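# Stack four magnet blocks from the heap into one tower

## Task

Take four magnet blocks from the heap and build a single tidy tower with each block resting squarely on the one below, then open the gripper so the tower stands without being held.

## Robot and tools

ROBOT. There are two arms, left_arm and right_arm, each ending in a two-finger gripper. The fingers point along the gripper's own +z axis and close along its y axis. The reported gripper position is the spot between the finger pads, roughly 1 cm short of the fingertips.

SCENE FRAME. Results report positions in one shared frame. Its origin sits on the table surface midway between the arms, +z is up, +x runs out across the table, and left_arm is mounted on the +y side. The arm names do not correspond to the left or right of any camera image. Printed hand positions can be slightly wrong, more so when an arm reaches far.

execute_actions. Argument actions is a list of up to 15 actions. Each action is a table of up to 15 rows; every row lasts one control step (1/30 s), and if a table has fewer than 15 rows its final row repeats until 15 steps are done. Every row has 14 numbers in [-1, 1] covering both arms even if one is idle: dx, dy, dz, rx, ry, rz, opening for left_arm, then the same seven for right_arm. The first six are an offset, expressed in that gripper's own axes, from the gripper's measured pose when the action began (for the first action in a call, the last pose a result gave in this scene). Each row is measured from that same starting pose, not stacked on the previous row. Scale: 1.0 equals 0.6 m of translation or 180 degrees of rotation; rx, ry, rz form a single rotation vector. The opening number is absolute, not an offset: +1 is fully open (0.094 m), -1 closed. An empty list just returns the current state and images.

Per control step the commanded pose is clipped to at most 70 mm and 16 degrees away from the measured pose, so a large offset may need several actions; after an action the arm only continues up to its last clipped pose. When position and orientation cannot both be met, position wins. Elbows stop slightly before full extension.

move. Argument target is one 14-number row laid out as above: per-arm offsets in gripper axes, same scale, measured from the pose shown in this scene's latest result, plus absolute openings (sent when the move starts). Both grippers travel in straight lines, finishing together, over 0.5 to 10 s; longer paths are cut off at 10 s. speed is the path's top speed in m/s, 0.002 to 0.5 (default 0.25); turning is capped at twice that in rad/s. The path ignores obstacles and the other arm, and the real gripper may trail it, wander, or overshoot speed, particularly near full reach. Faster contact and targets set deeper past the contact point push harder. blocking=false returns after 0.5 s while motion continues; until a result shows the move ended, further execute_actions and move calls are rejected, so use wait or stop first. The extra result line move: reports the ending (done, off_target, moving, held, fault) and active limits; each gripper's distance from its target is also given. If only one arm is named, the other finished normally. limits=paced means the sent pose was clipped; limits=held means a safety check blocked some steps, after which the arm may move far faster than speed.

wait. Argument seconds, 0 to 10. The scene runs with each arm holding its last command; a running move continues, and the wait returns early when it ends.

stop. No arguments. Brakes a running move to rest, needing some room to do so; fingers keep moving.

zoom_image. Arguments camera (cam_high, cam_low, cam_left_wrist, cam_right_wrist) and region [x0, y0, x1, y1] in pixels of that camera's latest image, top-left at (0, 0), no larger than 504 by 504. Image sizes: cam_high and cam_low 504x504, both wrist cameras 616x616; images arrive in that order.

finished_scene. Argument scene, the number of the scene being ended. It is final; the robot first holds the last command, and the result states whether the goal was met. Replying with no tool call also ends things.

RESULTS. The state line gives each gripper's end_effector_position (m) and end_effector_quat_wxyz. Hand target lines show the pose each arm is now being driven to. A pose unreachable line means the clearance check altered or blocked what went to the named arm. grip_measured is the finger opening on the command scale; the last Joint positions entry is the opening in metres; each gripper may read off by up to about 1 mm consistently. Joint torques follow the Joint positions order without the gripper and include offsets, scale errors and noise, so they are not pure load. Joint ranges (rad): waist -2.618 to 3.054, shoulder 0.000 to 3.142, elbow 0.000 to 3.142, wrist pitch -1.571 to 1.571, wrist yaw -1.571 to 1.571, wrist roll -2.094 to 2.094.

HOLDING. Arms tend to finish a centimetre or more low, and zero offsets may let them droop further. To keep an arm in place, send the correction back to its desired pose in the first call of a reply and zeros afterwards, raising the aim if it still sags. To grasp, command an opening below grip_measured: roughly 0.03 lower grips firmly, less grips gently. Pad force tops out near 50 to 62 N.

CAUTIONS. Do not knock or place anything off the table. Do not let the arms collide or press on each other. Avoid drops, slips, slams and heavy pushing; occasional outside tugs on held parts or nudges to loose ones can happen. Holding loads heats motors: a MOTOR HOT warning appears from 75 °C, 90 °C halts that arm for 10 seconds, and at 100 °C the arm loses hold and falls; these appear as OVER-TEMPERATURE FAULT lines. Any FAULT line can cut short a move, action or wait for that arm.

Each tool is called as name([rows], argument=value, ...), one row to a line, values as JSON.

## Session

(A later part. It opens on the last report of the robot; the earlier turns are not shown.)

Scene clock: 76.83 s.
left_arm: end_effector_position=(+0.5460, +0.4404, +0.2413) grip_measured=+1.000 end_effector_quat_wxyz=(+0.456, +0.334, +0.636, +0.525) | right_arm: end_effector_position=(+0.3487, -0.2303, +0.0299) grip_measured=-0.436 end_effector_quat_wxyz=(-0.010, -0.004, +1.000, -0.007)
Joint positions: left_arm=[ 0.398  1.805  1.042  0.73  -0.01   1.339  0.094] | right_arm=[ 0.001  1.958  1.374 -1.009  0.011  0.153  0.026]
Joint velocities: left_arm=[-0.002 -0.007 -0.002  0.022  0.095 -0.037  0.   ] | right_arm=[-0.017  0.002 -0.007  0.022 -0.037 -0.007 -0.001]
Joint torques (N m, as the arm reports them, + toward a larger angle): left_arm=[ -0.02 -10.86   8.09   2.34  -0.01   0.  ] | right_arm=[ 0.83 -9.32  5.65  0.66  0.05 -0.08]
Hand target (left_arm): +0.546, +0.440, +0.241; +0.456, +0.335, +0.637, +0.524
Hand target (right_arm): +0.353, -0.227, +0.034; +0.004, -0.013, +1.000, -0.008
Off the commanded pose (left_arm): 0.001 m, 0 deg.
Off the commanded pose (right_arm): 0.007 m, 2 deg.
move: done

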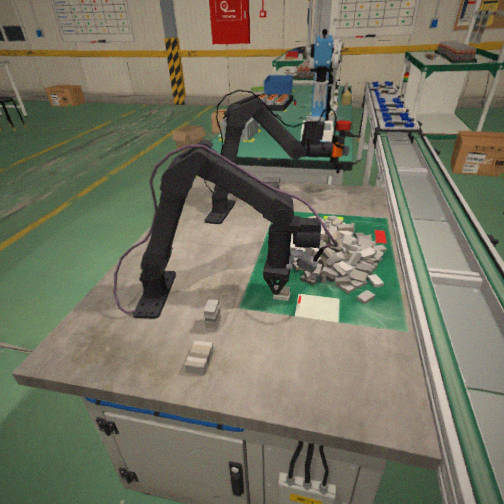

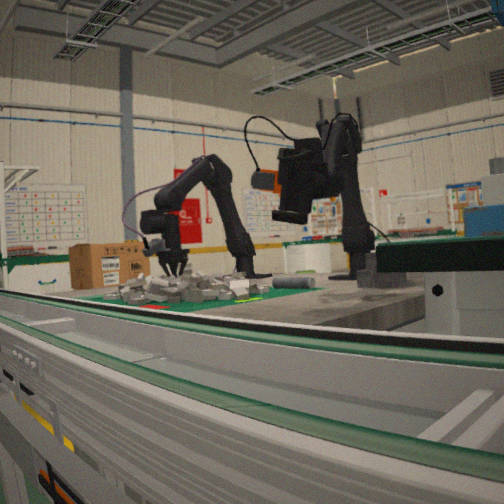

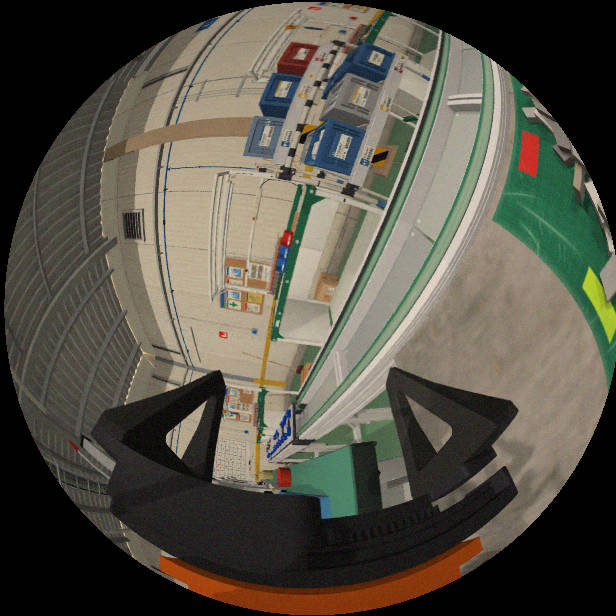

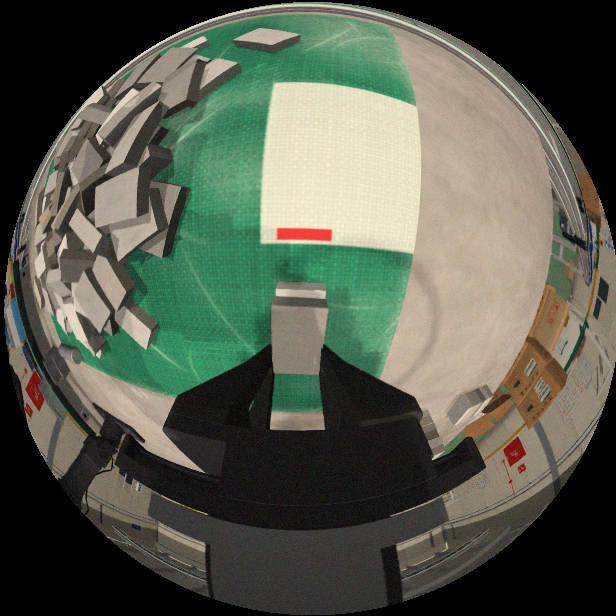

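move(target=[0,0,0,0,0,0,1, 0.0,0.0,0.028,0,0,0,-0.465], speed=0.02)

zoom_image(camera="cam_right_wrist", region=[200, 230, 400, 430])

zoom_image(camera="cam_high", region=[250, 270, 310, 315])

Scene clock: 79.33 s.
left_arm: end_effector_position=(+0.5460, +0.4404, +0.2419) grip_measured=+1.000 end_effector_quat_wxyz=(+0.457, +0.334, +0.635, +0.525) | right_arm: end_effector_position=(+0.3519, -0.2297, +0.0243) grip_measured=-0.436 end_effector_quat_wxyz=(-0.001, -0.004, +1.000, -0.006)
Joint positions: left_arm=[ 0.398  1.805  1.042  0.733 -0.01   1.339  0.094] | right_arm=[ 0.001  1.96   1.355 -0.968  0.011  0.153  0.026]
Joint velocities: left_arm=[ 0.017 -0.012 -0.002 -0.037 -0.037 -0.007  0.   ] | right_arm=[ 0.007 -0.007  0.002 -0.037  0.037 -0.051 -0.   ]
Joint torques (N m, as the arm reports them, + toward a larger angle): left_arm=[ -0.02 -10.88   8.09   2.34  -0.01   0.  ] | right_arm=[ 0.02 -7.33  3.84  0.79 -0.02  0.01]
Hand target (left_arm): +0.546, +0.440, +0.241; +0.456, +0.334, +0.636, +0.525
Hand target (right_arm): +0.348, -0.230, +0.013; -0.010, -0.004, +1.000, -0.007
Off the commanded pose (left_arm): 0.001 m, 0 deg.
Off the commanded pose (right_arm): 0.012 m, 1 deg.
move: off_target (right_arm)

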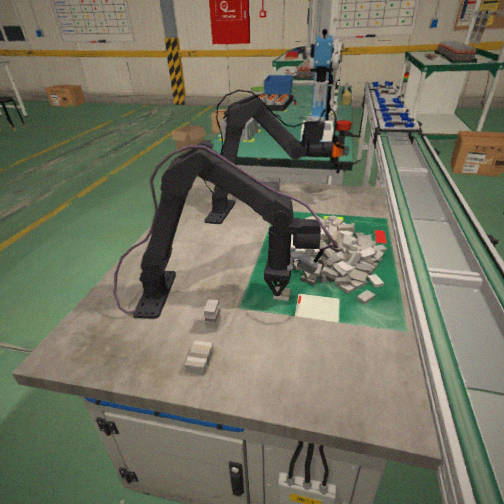

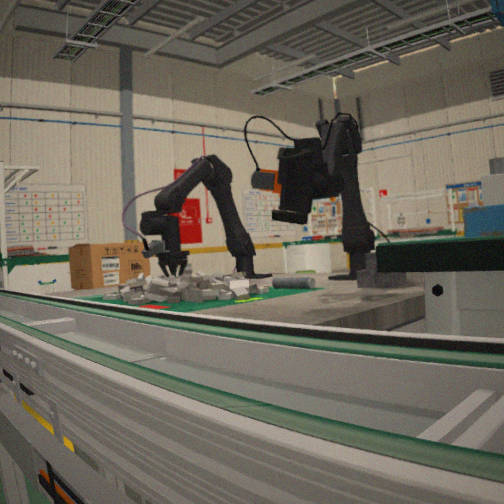

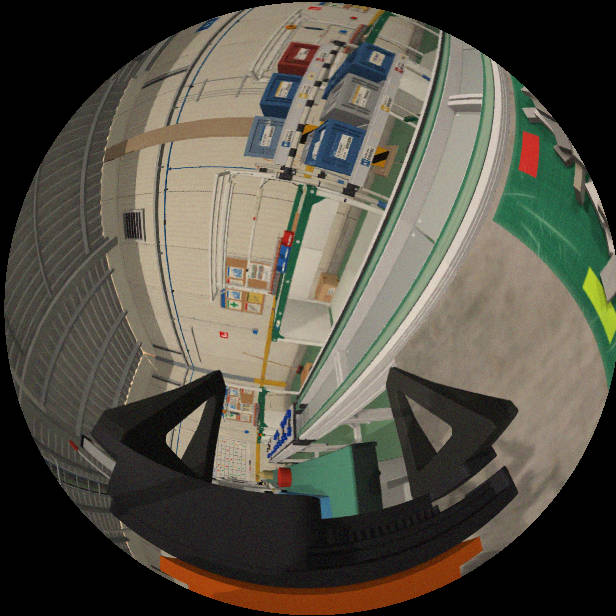

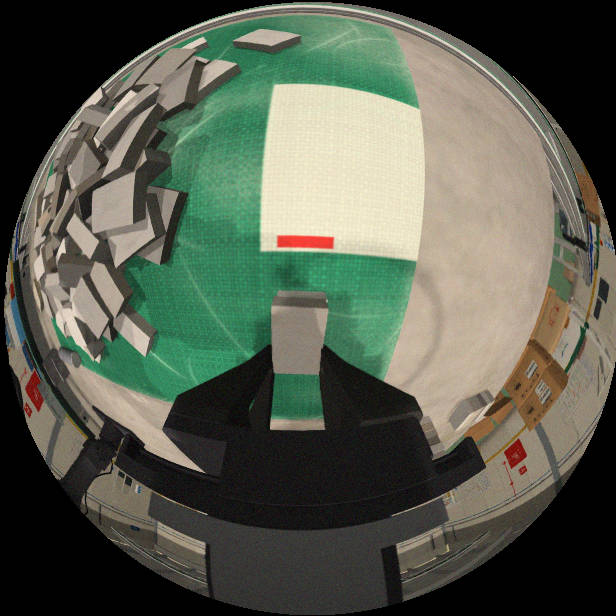

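Region (200, 230, 400, 430) of cam_right_wrist's 616x616 image, scaled by 2.520, with more detail than that image has.

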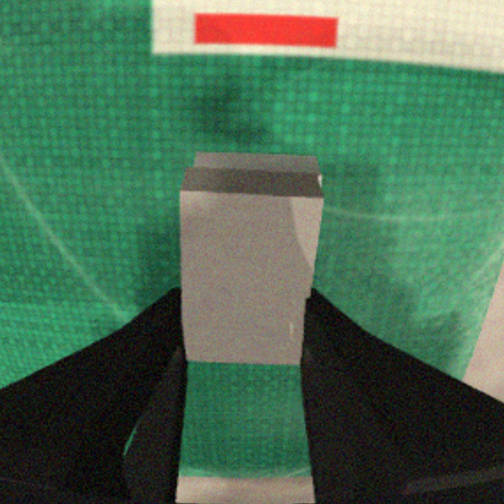

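Region (250, 270, 310, 315) of cam_high's 504x504 image, scaled by 8.400, with more detail than that image has; it fills the top 378 rows of this view, and the rest is white.

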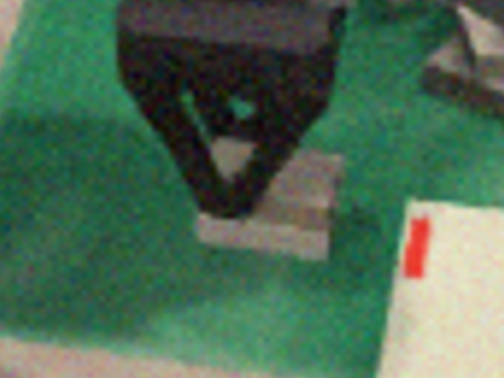

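execute_actions([
  [[0,0,0,0,0,0,1, 0,0,0.008,0,0,0,-0.1]],
])

move(target=[0,0,0,0,0,0,1, -0.01,0.0,-0.08,0,0,0,0.0], speed=0.15)

move(target=[0,0,0,0,0,0,1, -0.02,0.2,-0.09,0,0,0,0.0], speed=0.25)

zoom_image(camera="cam_right_wrist", region=[130, 100, 470, 440])

Scene clock: 81.17 s.
left_arm: end_effector_position=(+0.5460, +0.4404, +0.2426) grip_measured=+1.000 end_effector_quat_wxyz=(+0.458, +0.334, +0.635, +0.526) | right_arm: end_effector_position=(+0.3539, -0.2294, +0.0243) grip_measured=-0.103 end_effector_quat_wxyz=(+0.003, -0.004, +1.000, -0.005)
Joint positions: left_arm=[ 0.398  1.805  1.042  0.735 -0.01   1.339  0.094] | right_arm=[ 0.001  1.96   1.355 -0.96   0.011  0.153  0.042]
Joint velocities: left_arm=[-0.002  0.002 -0.002  0.007  0.022 -0.007  0.   ] | right_arm=[ 0.012  0.007 -0.002 -0.037 -0.037  0.037 -0.001]
Joint torques (N m, as the arm reports them, + toward a larger angle): left_arm=[ -0.02 -10.86   8.1    2.34  -0.01   0.  ] | right_arm=[ 0.04 -8.18  4.55  0.68 -0.04  0.01]
Hand target (left_arm): +0.546, +0.440, +0.242; +0.457, +0.334, +0.635, +0.525
Hand target (right_arm): +0.352, -0.230, +0.020; -0.001, -0.004, +1.000, -0.006
Off the commanded pose (left_arm): 0.001 m, 0 deg.
Off the commanded pose (right_arm): 0.005 m, 0 deg.

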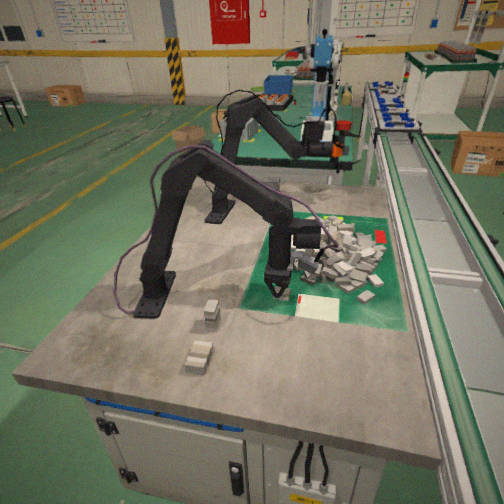

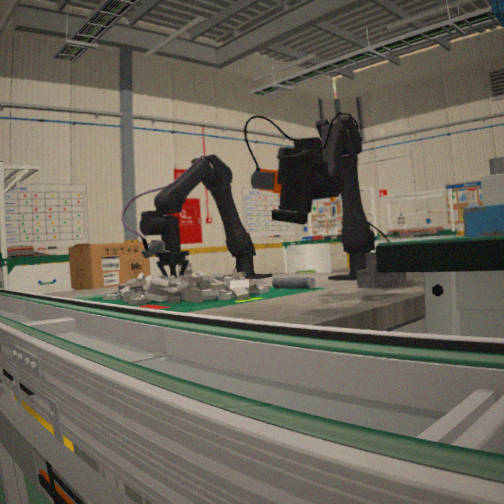

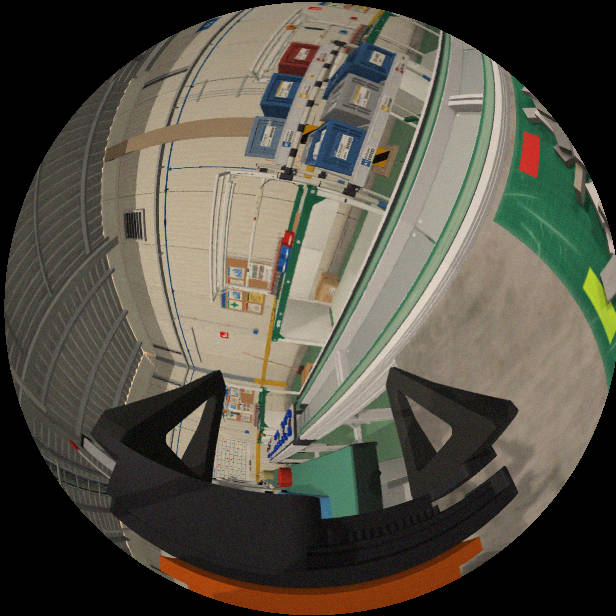

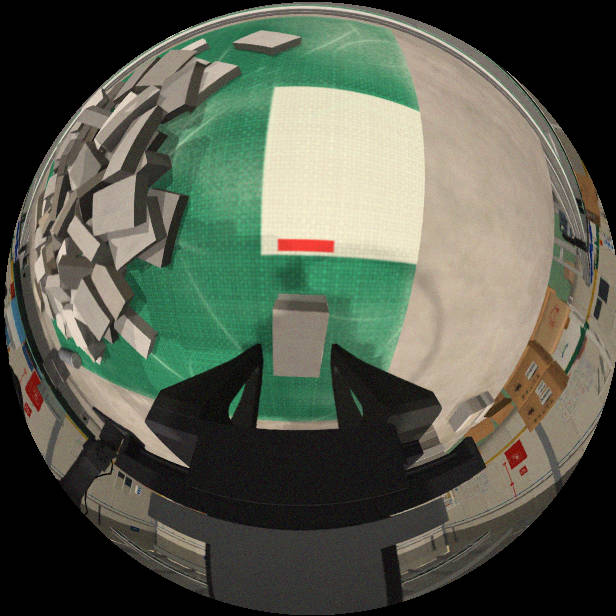

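Scene clock: 82.20 s.
left_arm: end_effector_position=(+0.5460, +0.4404, +0.2431) grip_measured=+1.000 end_effector_quat_wxyz=(+0.458, +0.333, +0.634, +0.527) | right_arm: end_effector_position=(+0.3551, -0.2292, +0.0621) grip_measured=-0.002 end_effector_quat_wxyz=(-0.008, -0.004, +1.000, -0.007)
Joint positions: left_arm=[ 0.398  1.805  1.042  0.738 -0.01   1.339  0.094] | right_arm=[ 0.001  1.945  1.489 -1.134  0.011  0.153  0.047]
Joint velocities: left_arm=[ 0.002 -0.012  0.007  0.037 -0.037  0.066  0.   ] | right_arm=[ 0.002 -0.007  0.007 -0.081 -0.007 -0.007 -0.   ]
Joint torques (N m, as the arm reports them, + toward a larger angle): left_arm=[ -0.01 -10.86   8.09   2.34  -0.01   0.  ] | right_arm=[-0.11 -9.54  7.2   0.42 -0.02  0.  ]
Hand target (left_arm): +0.546, +0.440, +0.243; +0.458, +0.334, +0.635, +0.526
Hand target (right_arm): +0.360, -0.229, +0.072; +0.003, -0.004, +1.000, -0.005
Off the commanded pose (left_arm): 0.001 m, 0 deg.
Off the commanded pose (right_arm): 0.011 m, 1 deg.
move: off_target (right_arm)

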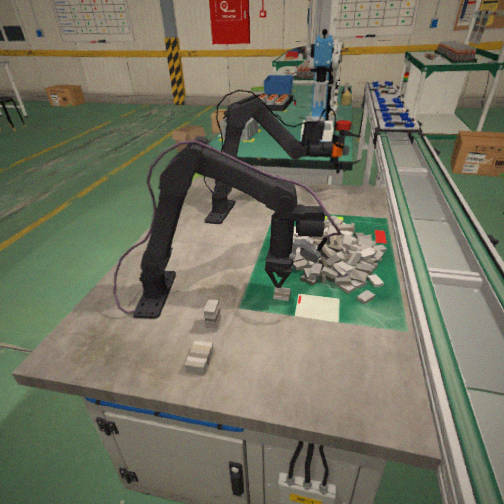

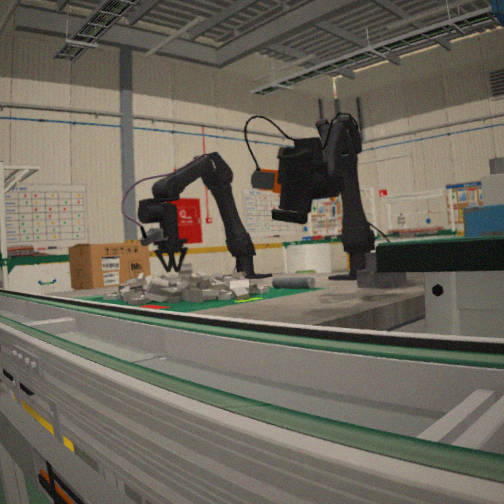

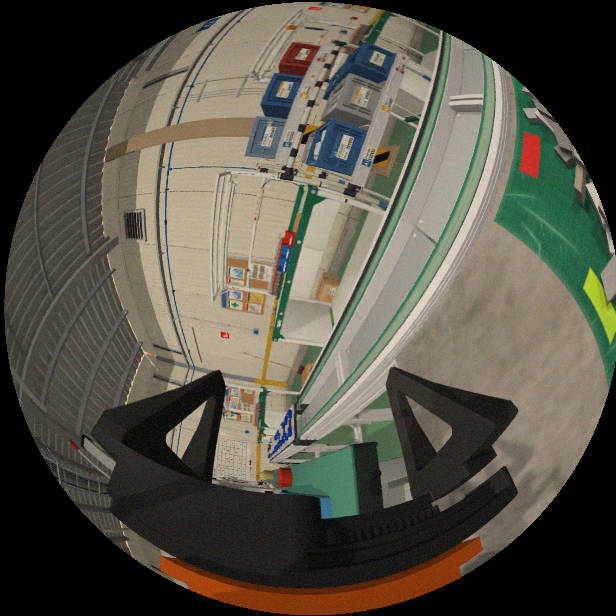

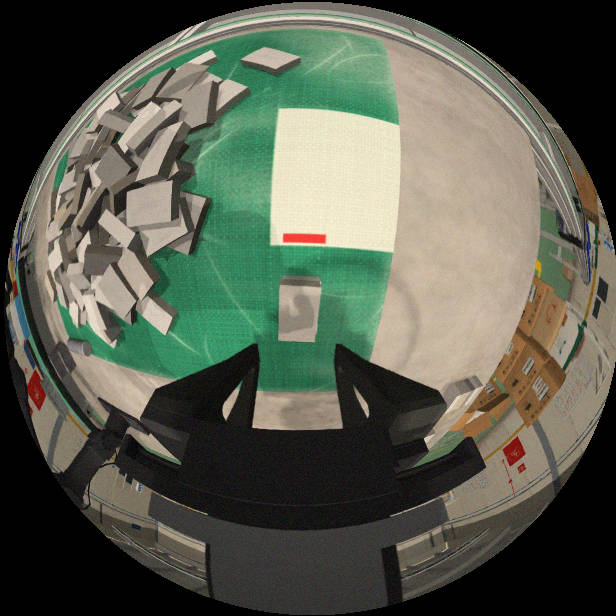

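Scene clock: 83.43 s.
left_arm: end_effector_position=(+0.5460, +0.4404, +0.2438) grip_measured=+1.000 end_effector_quat_wxyz=(+0.459, +0.333, +0.633, +0.527) | right_arm: end_effector_position=(+0.3639, -0.1081, +0.1132) grip_measured=-0.002 end_effector_quat_wxyz=(-0.006, -0.013, +1.000, -0.008)
Joint positions: left_arm=[ 0.398  1.805  1.042  0.74  -0.01   1.339  0.094] | right_arm=[ 0.297  2.114  1.941 -1.415  0.008  0.431  0.047]
Joint velocities: left_arm=[-0.022 -0.002  0.002 -0.037  0.051  0.007  0.   ] | right_arm=[-0.017 -0.002 -0.002  0.037  0.037  0.037 -0.001]
Joint torques (N m, as the arm reports them, + toward a larger angle): left_arm=[ -0.01 -10.86   8.09   2.34  -0.01   0.  ] | right_arm=[-0.38 -8.88  7.55  0.44 -0.05  0.12]
Hand target (left_arm): +0.546, +0.440, +0.243; +0.458, +0.333, +0.634, +0.527
Hand target (right_arm): +0.367, -0.108, +0.115; -0.007, -0.004, +1.000, -0.006
Off the commanded pose (left_arm): 0.001 m, 0 deg.
Off the commanded pose (right_arm): 0.003 m, 1 deg.
move: done

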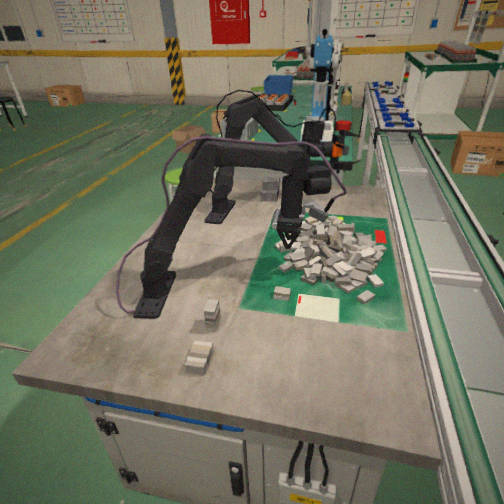

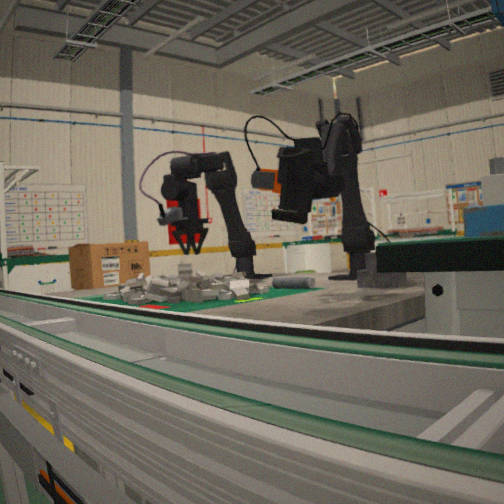

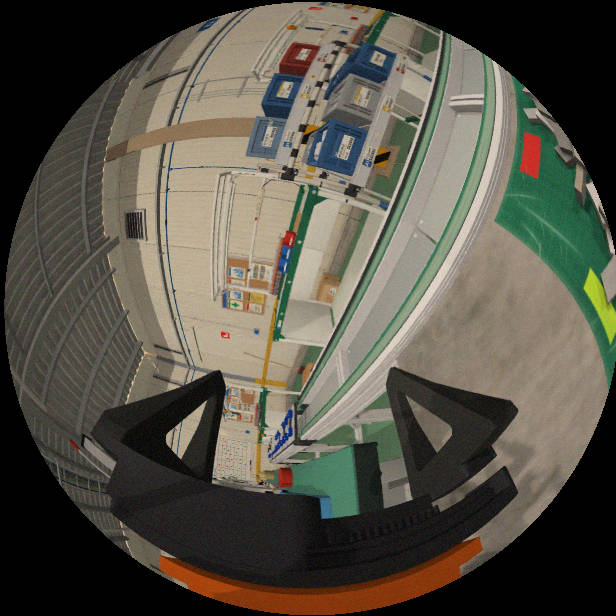

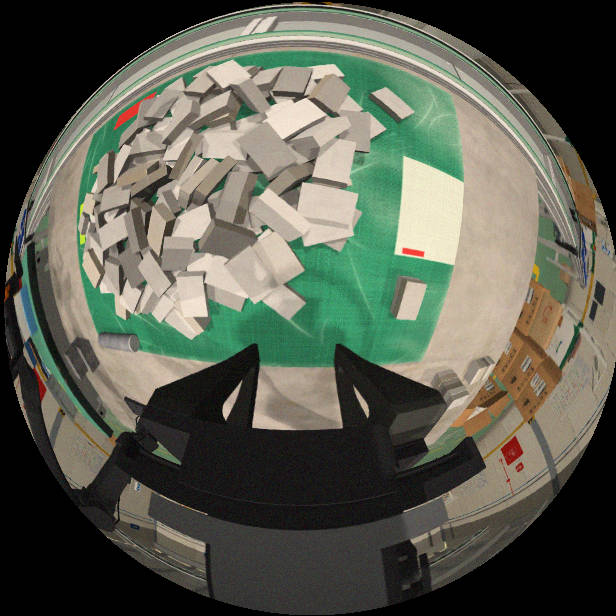

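Region (130, 100, 470, 440) of cam_right_wrist's 616x616 image, scaled by 1.482, with more detail than that image has.

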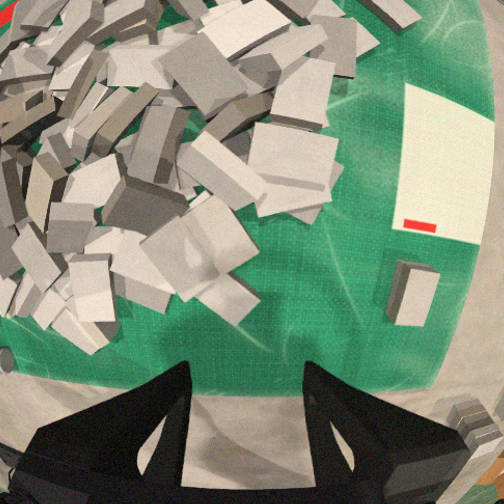

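move(target=[0,0,0,0,0,0,1, 0.022,0.02,0.14,0,-0.004,-0.27,-0.12], speed=0.25)

zoom_image(camera="cam_right_wrist", region=[150, 150, 450, 450])

Scene clock: 87.10 s.
left_arm: end_effector_position=(+0.5460, +0.4404, +0.2444) grip_measured=+1.000 end_effector_quat_wxyz=(+0.459, +0.332, +0.632, +0.528) | right_arm: end_effector_position=(+0.3532, -0.0990, +0.0301) grip_measured=-0.118 end_effector_quat_wxyz=(-0.003, -0.413, +0.911, -0.004)
Joint positions: left_arm=[ 0.398  1.805  1.042  0.743 -0.01   1.339  0.094] | right_arm=[ 0.329  2.114  1.609 -1.072  0.008 -0.364  0.041]
Joint velocities: left_arm=[-0.007  0.002 -0.007  0.037  0.022 -0.022  0.   ] | right_arm=[-0.002  0.002  0.007  0.022  0.007 -0.022 -0.   ]
Joint torques (N m, as the arm reports them, + toward a larger angle): left_arm=[ -0.02 -10.86   8.09   2.34  -0.01   0.  ] | right_arm=[  0.71 -10.75   3.89   0.64  -0.04  -0.07]
Hand target (left_arm): +0.546, +0.440, +0.244; +0.459, +0.333, +0.633, +0.527
Hand target (right_arm): +0.349, -0.098, +0.029; -0.003, -0.423, +0.906, -0.004
Off the commanded pose (left_arm): 0.001 m, 0 deg.
Off the commanded pose (right_arm): 0.004 m, 1 deg.
move: done

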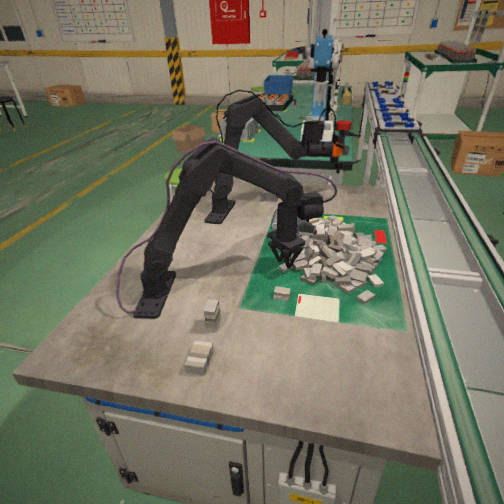

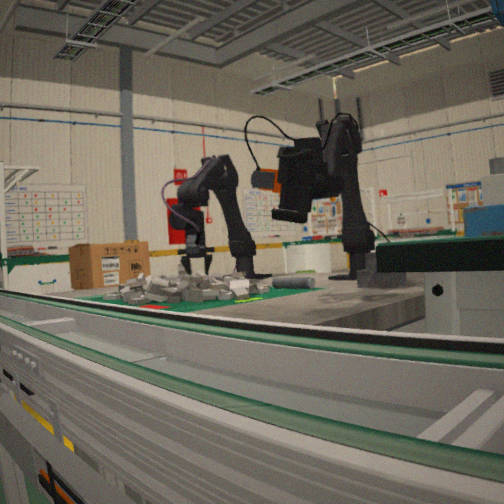

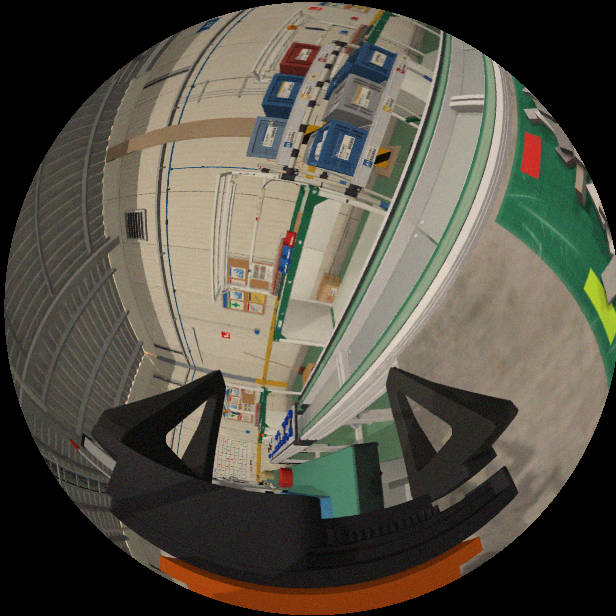

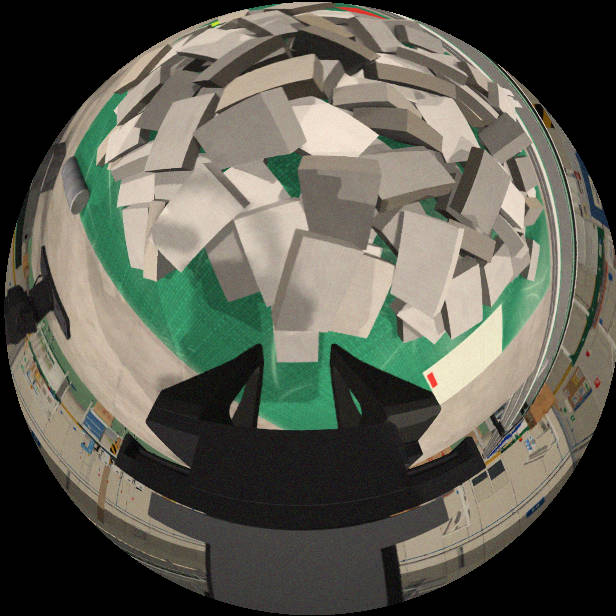

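Region (150, 150, 450, 450) of cam_right_wrist's 616x616 image, scaled by 1.680, with more detail than that image has.

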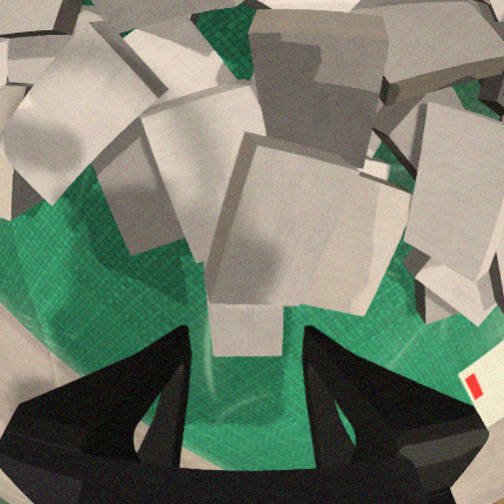

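move(target=[0,0,0,0,0,0,1, 0,0,0.047,0,0,0,-0.12], speed=0.04)

Scene clock: 89.03 s.
left_arm: end_effector_position=(+0.5460, +0.4404, +0.2450) grip_measured=+1.000 end_effector_quat_wxyz=(+0.460, +0.332, +0.631, +0.529) | right_arm: end_effector_position=(+0.3542, -0.0985, +0.0127) grip_measured=-0.118 end_effector_quat_wxyz=(+0.001, -0.414, +0.910, -0.004)
Joint positions: left_arm=[ 0.398  1.805  1.042  0.745 -0.01   1.339  0.094] | right_arm=[ 0.329  2.13   1.562 -1.     0.008 -0.366  0.041]
Joint velocities: left_arm=[ 0.002  0.002 -0.012 -0.11   0.037 -0.051  0.   ] | right_arm=[-0.007  0.027  0.002  0.022  0.007  0.007  0.001]
Joint torques (N m, as the arm reports them, + toward a larger angle): left_arm=[ -0.02 -10.87   8.09   2.34  -0.01   0.  ] | right_arm=[ 0.   -8.85  4.03  0.84 -0.03  0.04]
Hand target (left_arm): +0.546, +0.440, +0.244; +0.459, +0.332, +0.632, +0.528
Hand target (right_arm): +0.353, -0.099, +0.002; -0.003, -0.413, +0.911, -0.004
Off the commanded pose (left_arm): 0.001 m, 0 deg.
Off the commanded pose (right_arm): 0.011 m, 1 deg.
move: off_target (right_arm)

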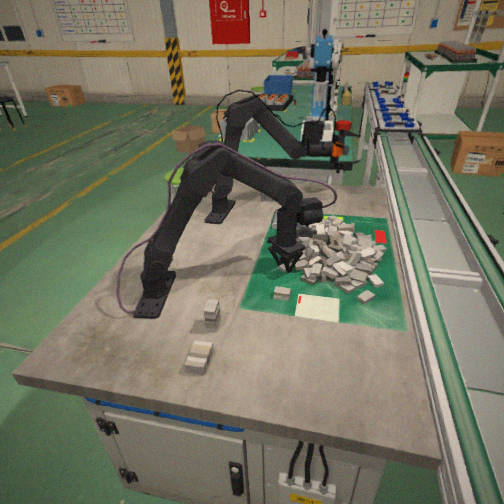

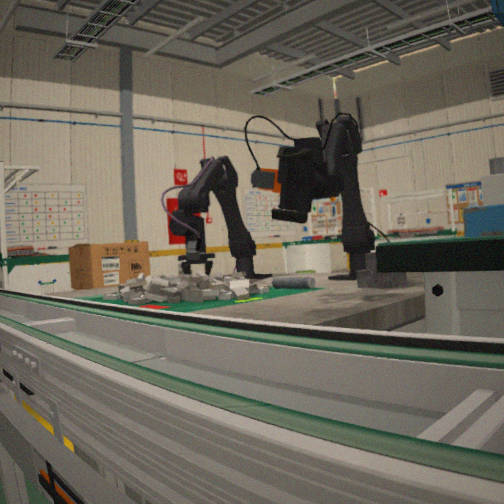

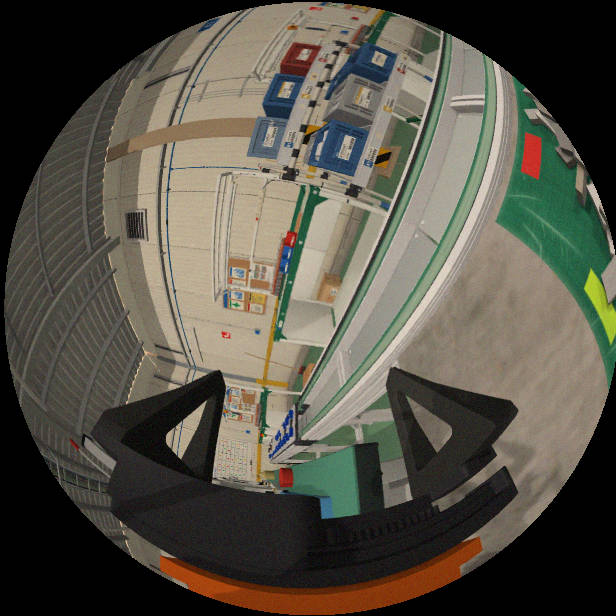

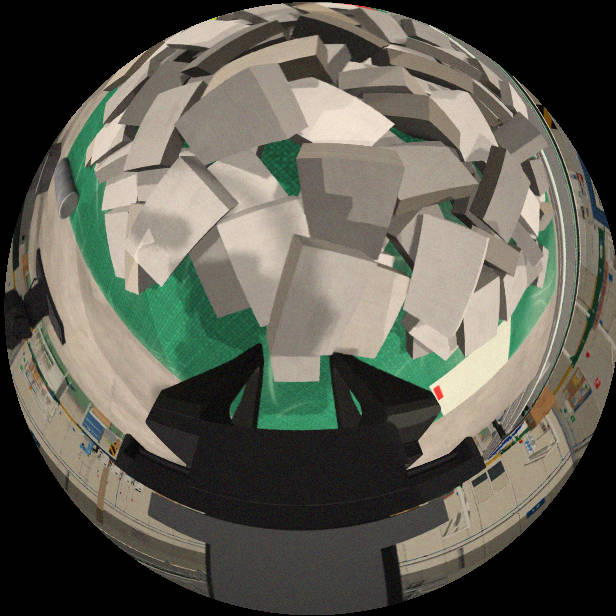

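execute_actions([
  [[0,0,0,0,0,0,1, 0,0,0.0,0,0,0,-0.33]],
  [[0,0,0,0,0,0,1, 0,0,0.0,0,0,0,-0.465]],
])

move(target=[0,0,0,0,0,0,1, 0.065,0,-0.003,0,0,0,-0.465], speed=0.05)

Scene clock: 90.90 s.
left_arm: end_effector_position=(+0.5461, +0.4404, +0.2462) grip_measured=+1.000 end_effector_quat_wxyz=(+0.461, +0.331, +0.630, +0.530) | right_arm: end_effector_position=(+0.3542, -0.0985, +0.0127) grip_measured=-0.436 end_effector_quat_wxyz=(+0.001, -0.414, +0.910, -0.004)
Joint positions: left_arm=[ 0.398  1.805  1.042  0.75  -0.01   1.339  0.094] | right_arm=[ 0.329  2.13   1.562 -1.     0.008 -0.366  0.026]
Joint velocities: left_arm=[-0.002 -0.012 -0.002 -0.081  0.051  0.022  0.   ] | right_arm=[-0.012  0.002  0.022  0.037 -0.022 -0.037 -0.   ]
Joint torques (N m, as the arm reports them, + toward a larger angle): left_arm=[ -0.02 -10.86   8.1    2.33  -0.01   0.  ] | right_arm=[-0.12 -9.93  5.37  0.59 -0.01  0.03]
Hand target (left_arm): +0.546, +0.440, +0.246; +0.460, +0.332, +0.631, +0.529
Hand target (right_arm): +0.354, -0.099, +0.013; +0.001, -0.414, +0.910, -0.004
Off the commanded pose (left_arm): 0.001 m, 0 deg.
Off the commanded pose (right_arm): 0.000 m, 0 deg.

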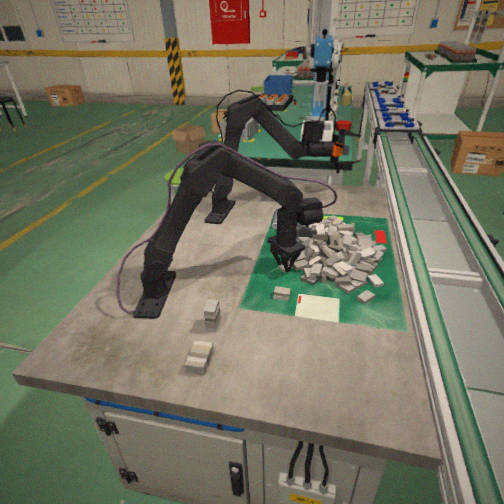

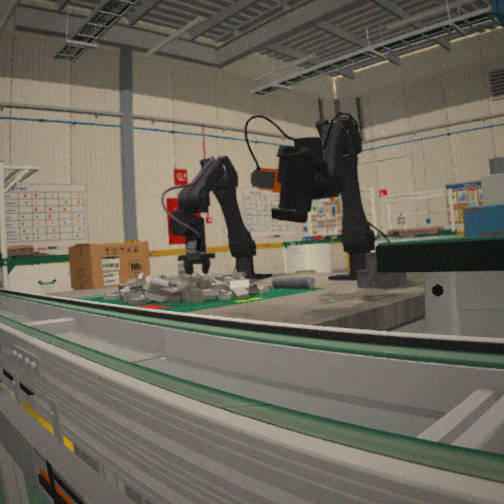

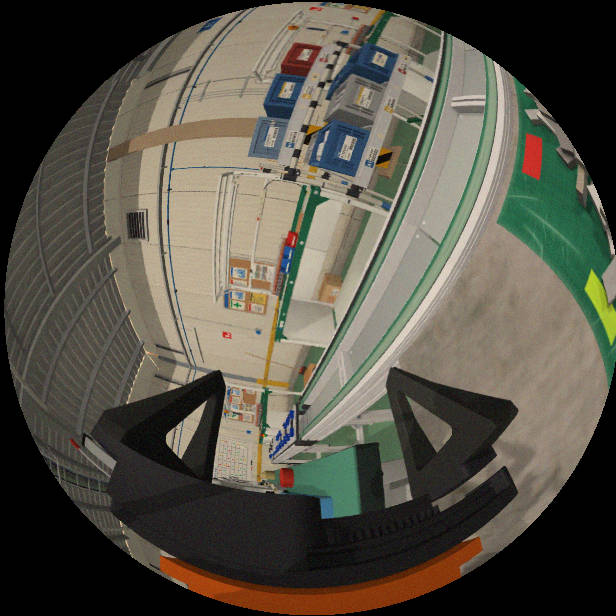

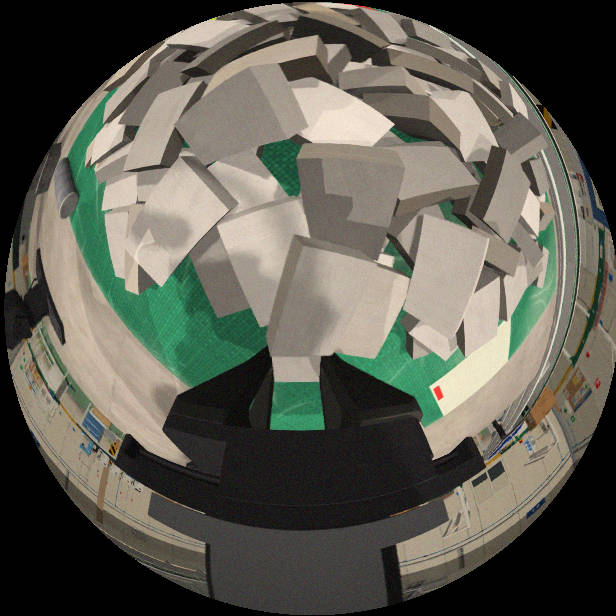

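Scene clock: 92.00 s.
left_arm: end_effector_position=(+0.5461, +0.4404, +0.2467) grip_measured=+1.000 end_effector_quat_wxyz=(+0.462, +0.331, +0.629, +0.531) | right_arm: end_effector_position=(+0.3294, -0.1241, +0.0122) grip_measured=-0.436 end_effector_quat_wxyz=(-0.004, -0.413, +0.911, -0.004)
Joint positions: left_arm=[ 0.398  1.805  1.042  0.752 -0.01   1.339  0.094] | right_arm=[ 0.299  2.02   1.39  -0.95   0.008 -0.393  0.026]
Joint velocities: left_arm=[ 0.007 -0.007 -0.012  0.022 -0.007  0.037  0.   ] | right_arm=[ 0.002 -0.017  0.007  0.051 -0.022 -0.051 -0.001]
Joint torques (N m, as the arm reports them, + toward a larger angle): left_arm=[ -0.02 -10.86   8.09   2.34  -0.01   0.  ] | right_arm=[ -0.79 -10.56   3.74   0.69  -0.01  -0.12]
Hand target (left_arm): +0.546, +0.440, +0.246; +0.461, +0.331, +0.630, +0.530
Hand target (right_arm): +0.329, -0.128, +0.015; +0.001, -0.414, +0.910, -0.004
Off the commanded pose (left_arm): 0.001 m, 0 deg.
Off the commanded pose (right_arm): 0.005 m, 1 deg.
move: done

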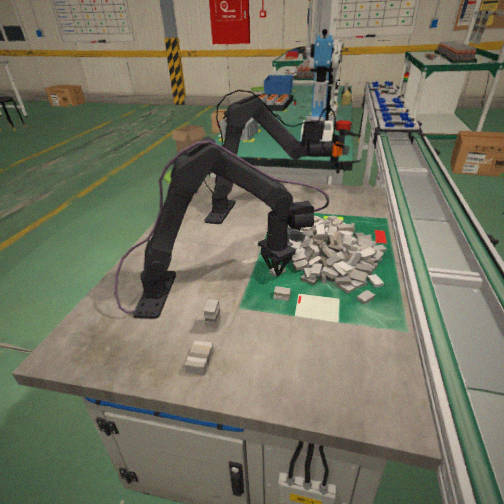

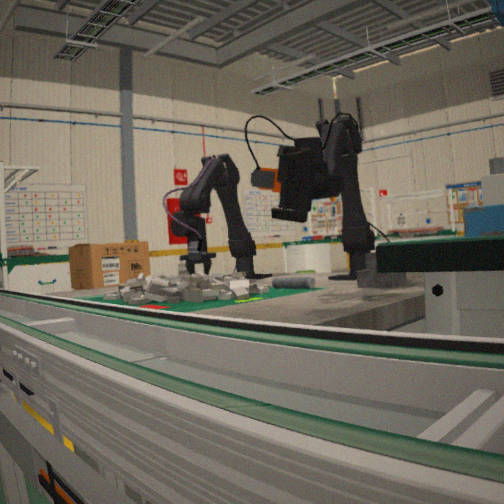

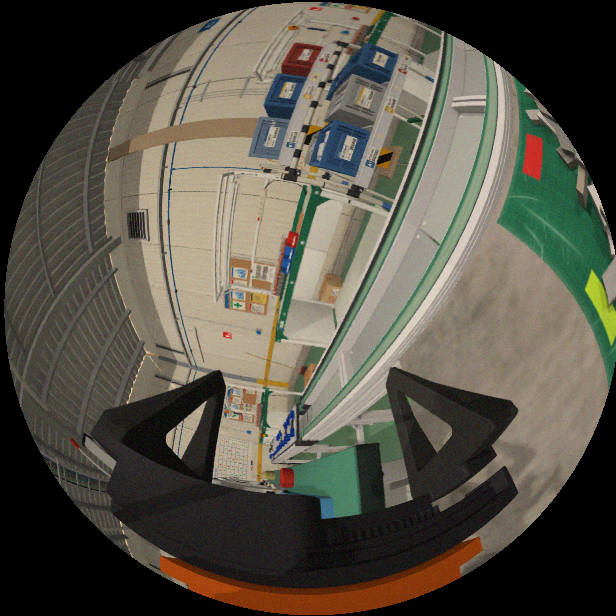

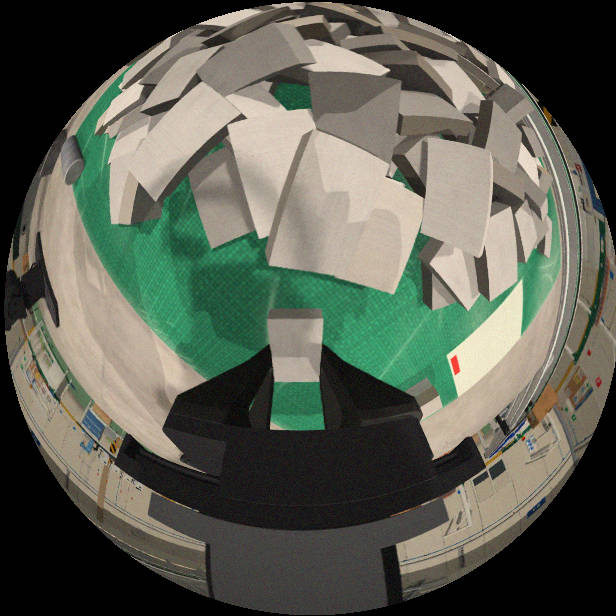

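move(target=[0,0,0,0,0,0,1, 0.027,-0.046,-0.085,0,0,0.278,-0.465], speed=0.25)

Scene clock: 95.57 s.
left_arm: end_effector_position=(+0.5461, +0.4404, +0.2473) grip_measured=+1.000 end_effector_quat_wxyz=(+0.462, +0.330, +0.629, +0.531) | right_arm: end_effector_position=(+0.3318, -0.1542, +0.0484) grip_measured=-0.436 end_effector_quat_wxyz=(-0.020, +0.000, +1.000, -0.013)
Joint positions: left_arm=[ 0.398  1.805  1.042  0.754 -0.01   1.339  0.094] | right_arm=[ 0.22   1.974  1.474 -1.118  0.008  0.38   0.027]
Joint velocities: left_arm=[-0.007 -0.002  0.002 -0.051 -0.022 -0.037  0.   ] | right_arm=[ 0.002  0.012  0.002 -0.007  0.007  0.066  0.002]
Joint torques (N m, as the arm reports them, + toward a larger angle): left_arm=[ -0.02 -10.86   8.09   2.34  -0.01   0.  ] | right_arm=[ -0.77 -10.19   7.62   0.33  -0.03   0.08]
Hand target (left_arm): +0.546, +0.440, +0.247; +0.462, +0.331, +0.629, +0.531
Hand target (right_arm): +0.340, -0.154, +0.063; -0.002, +0.011, +1.000, -0.006
Off the commanded pose (left_arm): 0.001 m, 0 deg.
Off the commanded pose (right_arm): 0.017 m, 3 deg.
move: off_target (right_arm)

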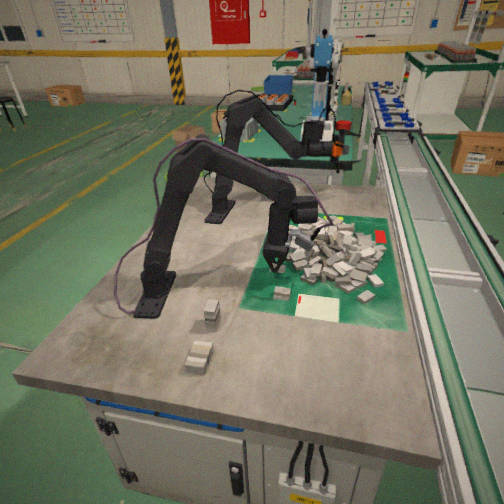

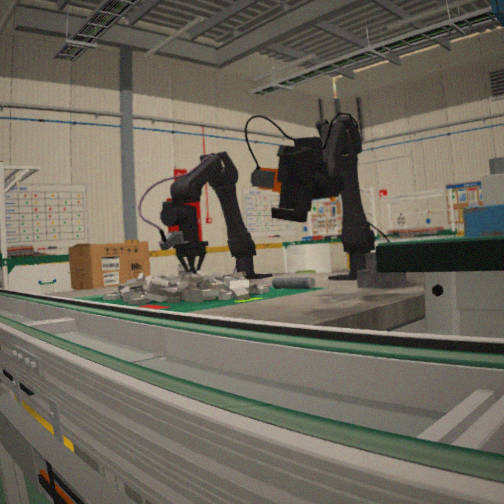

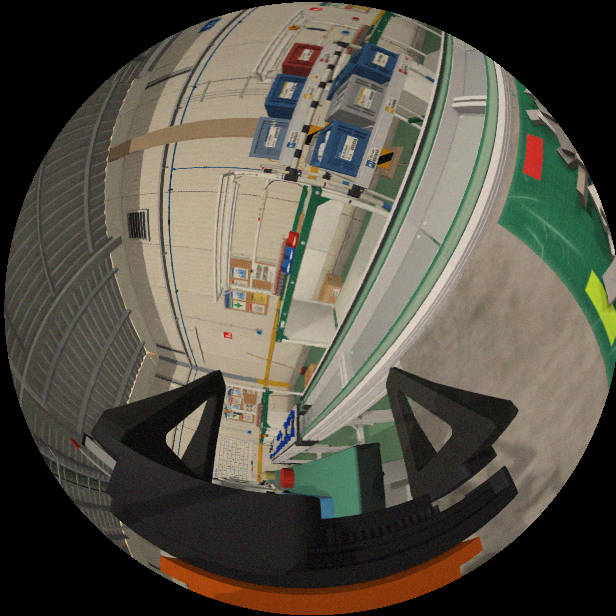

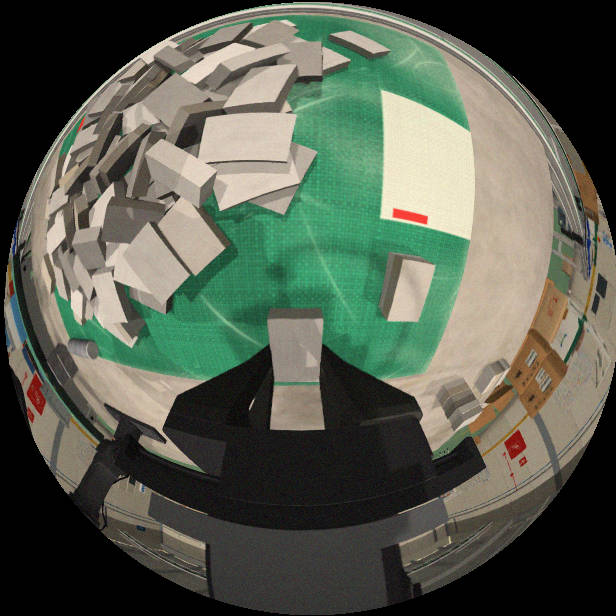

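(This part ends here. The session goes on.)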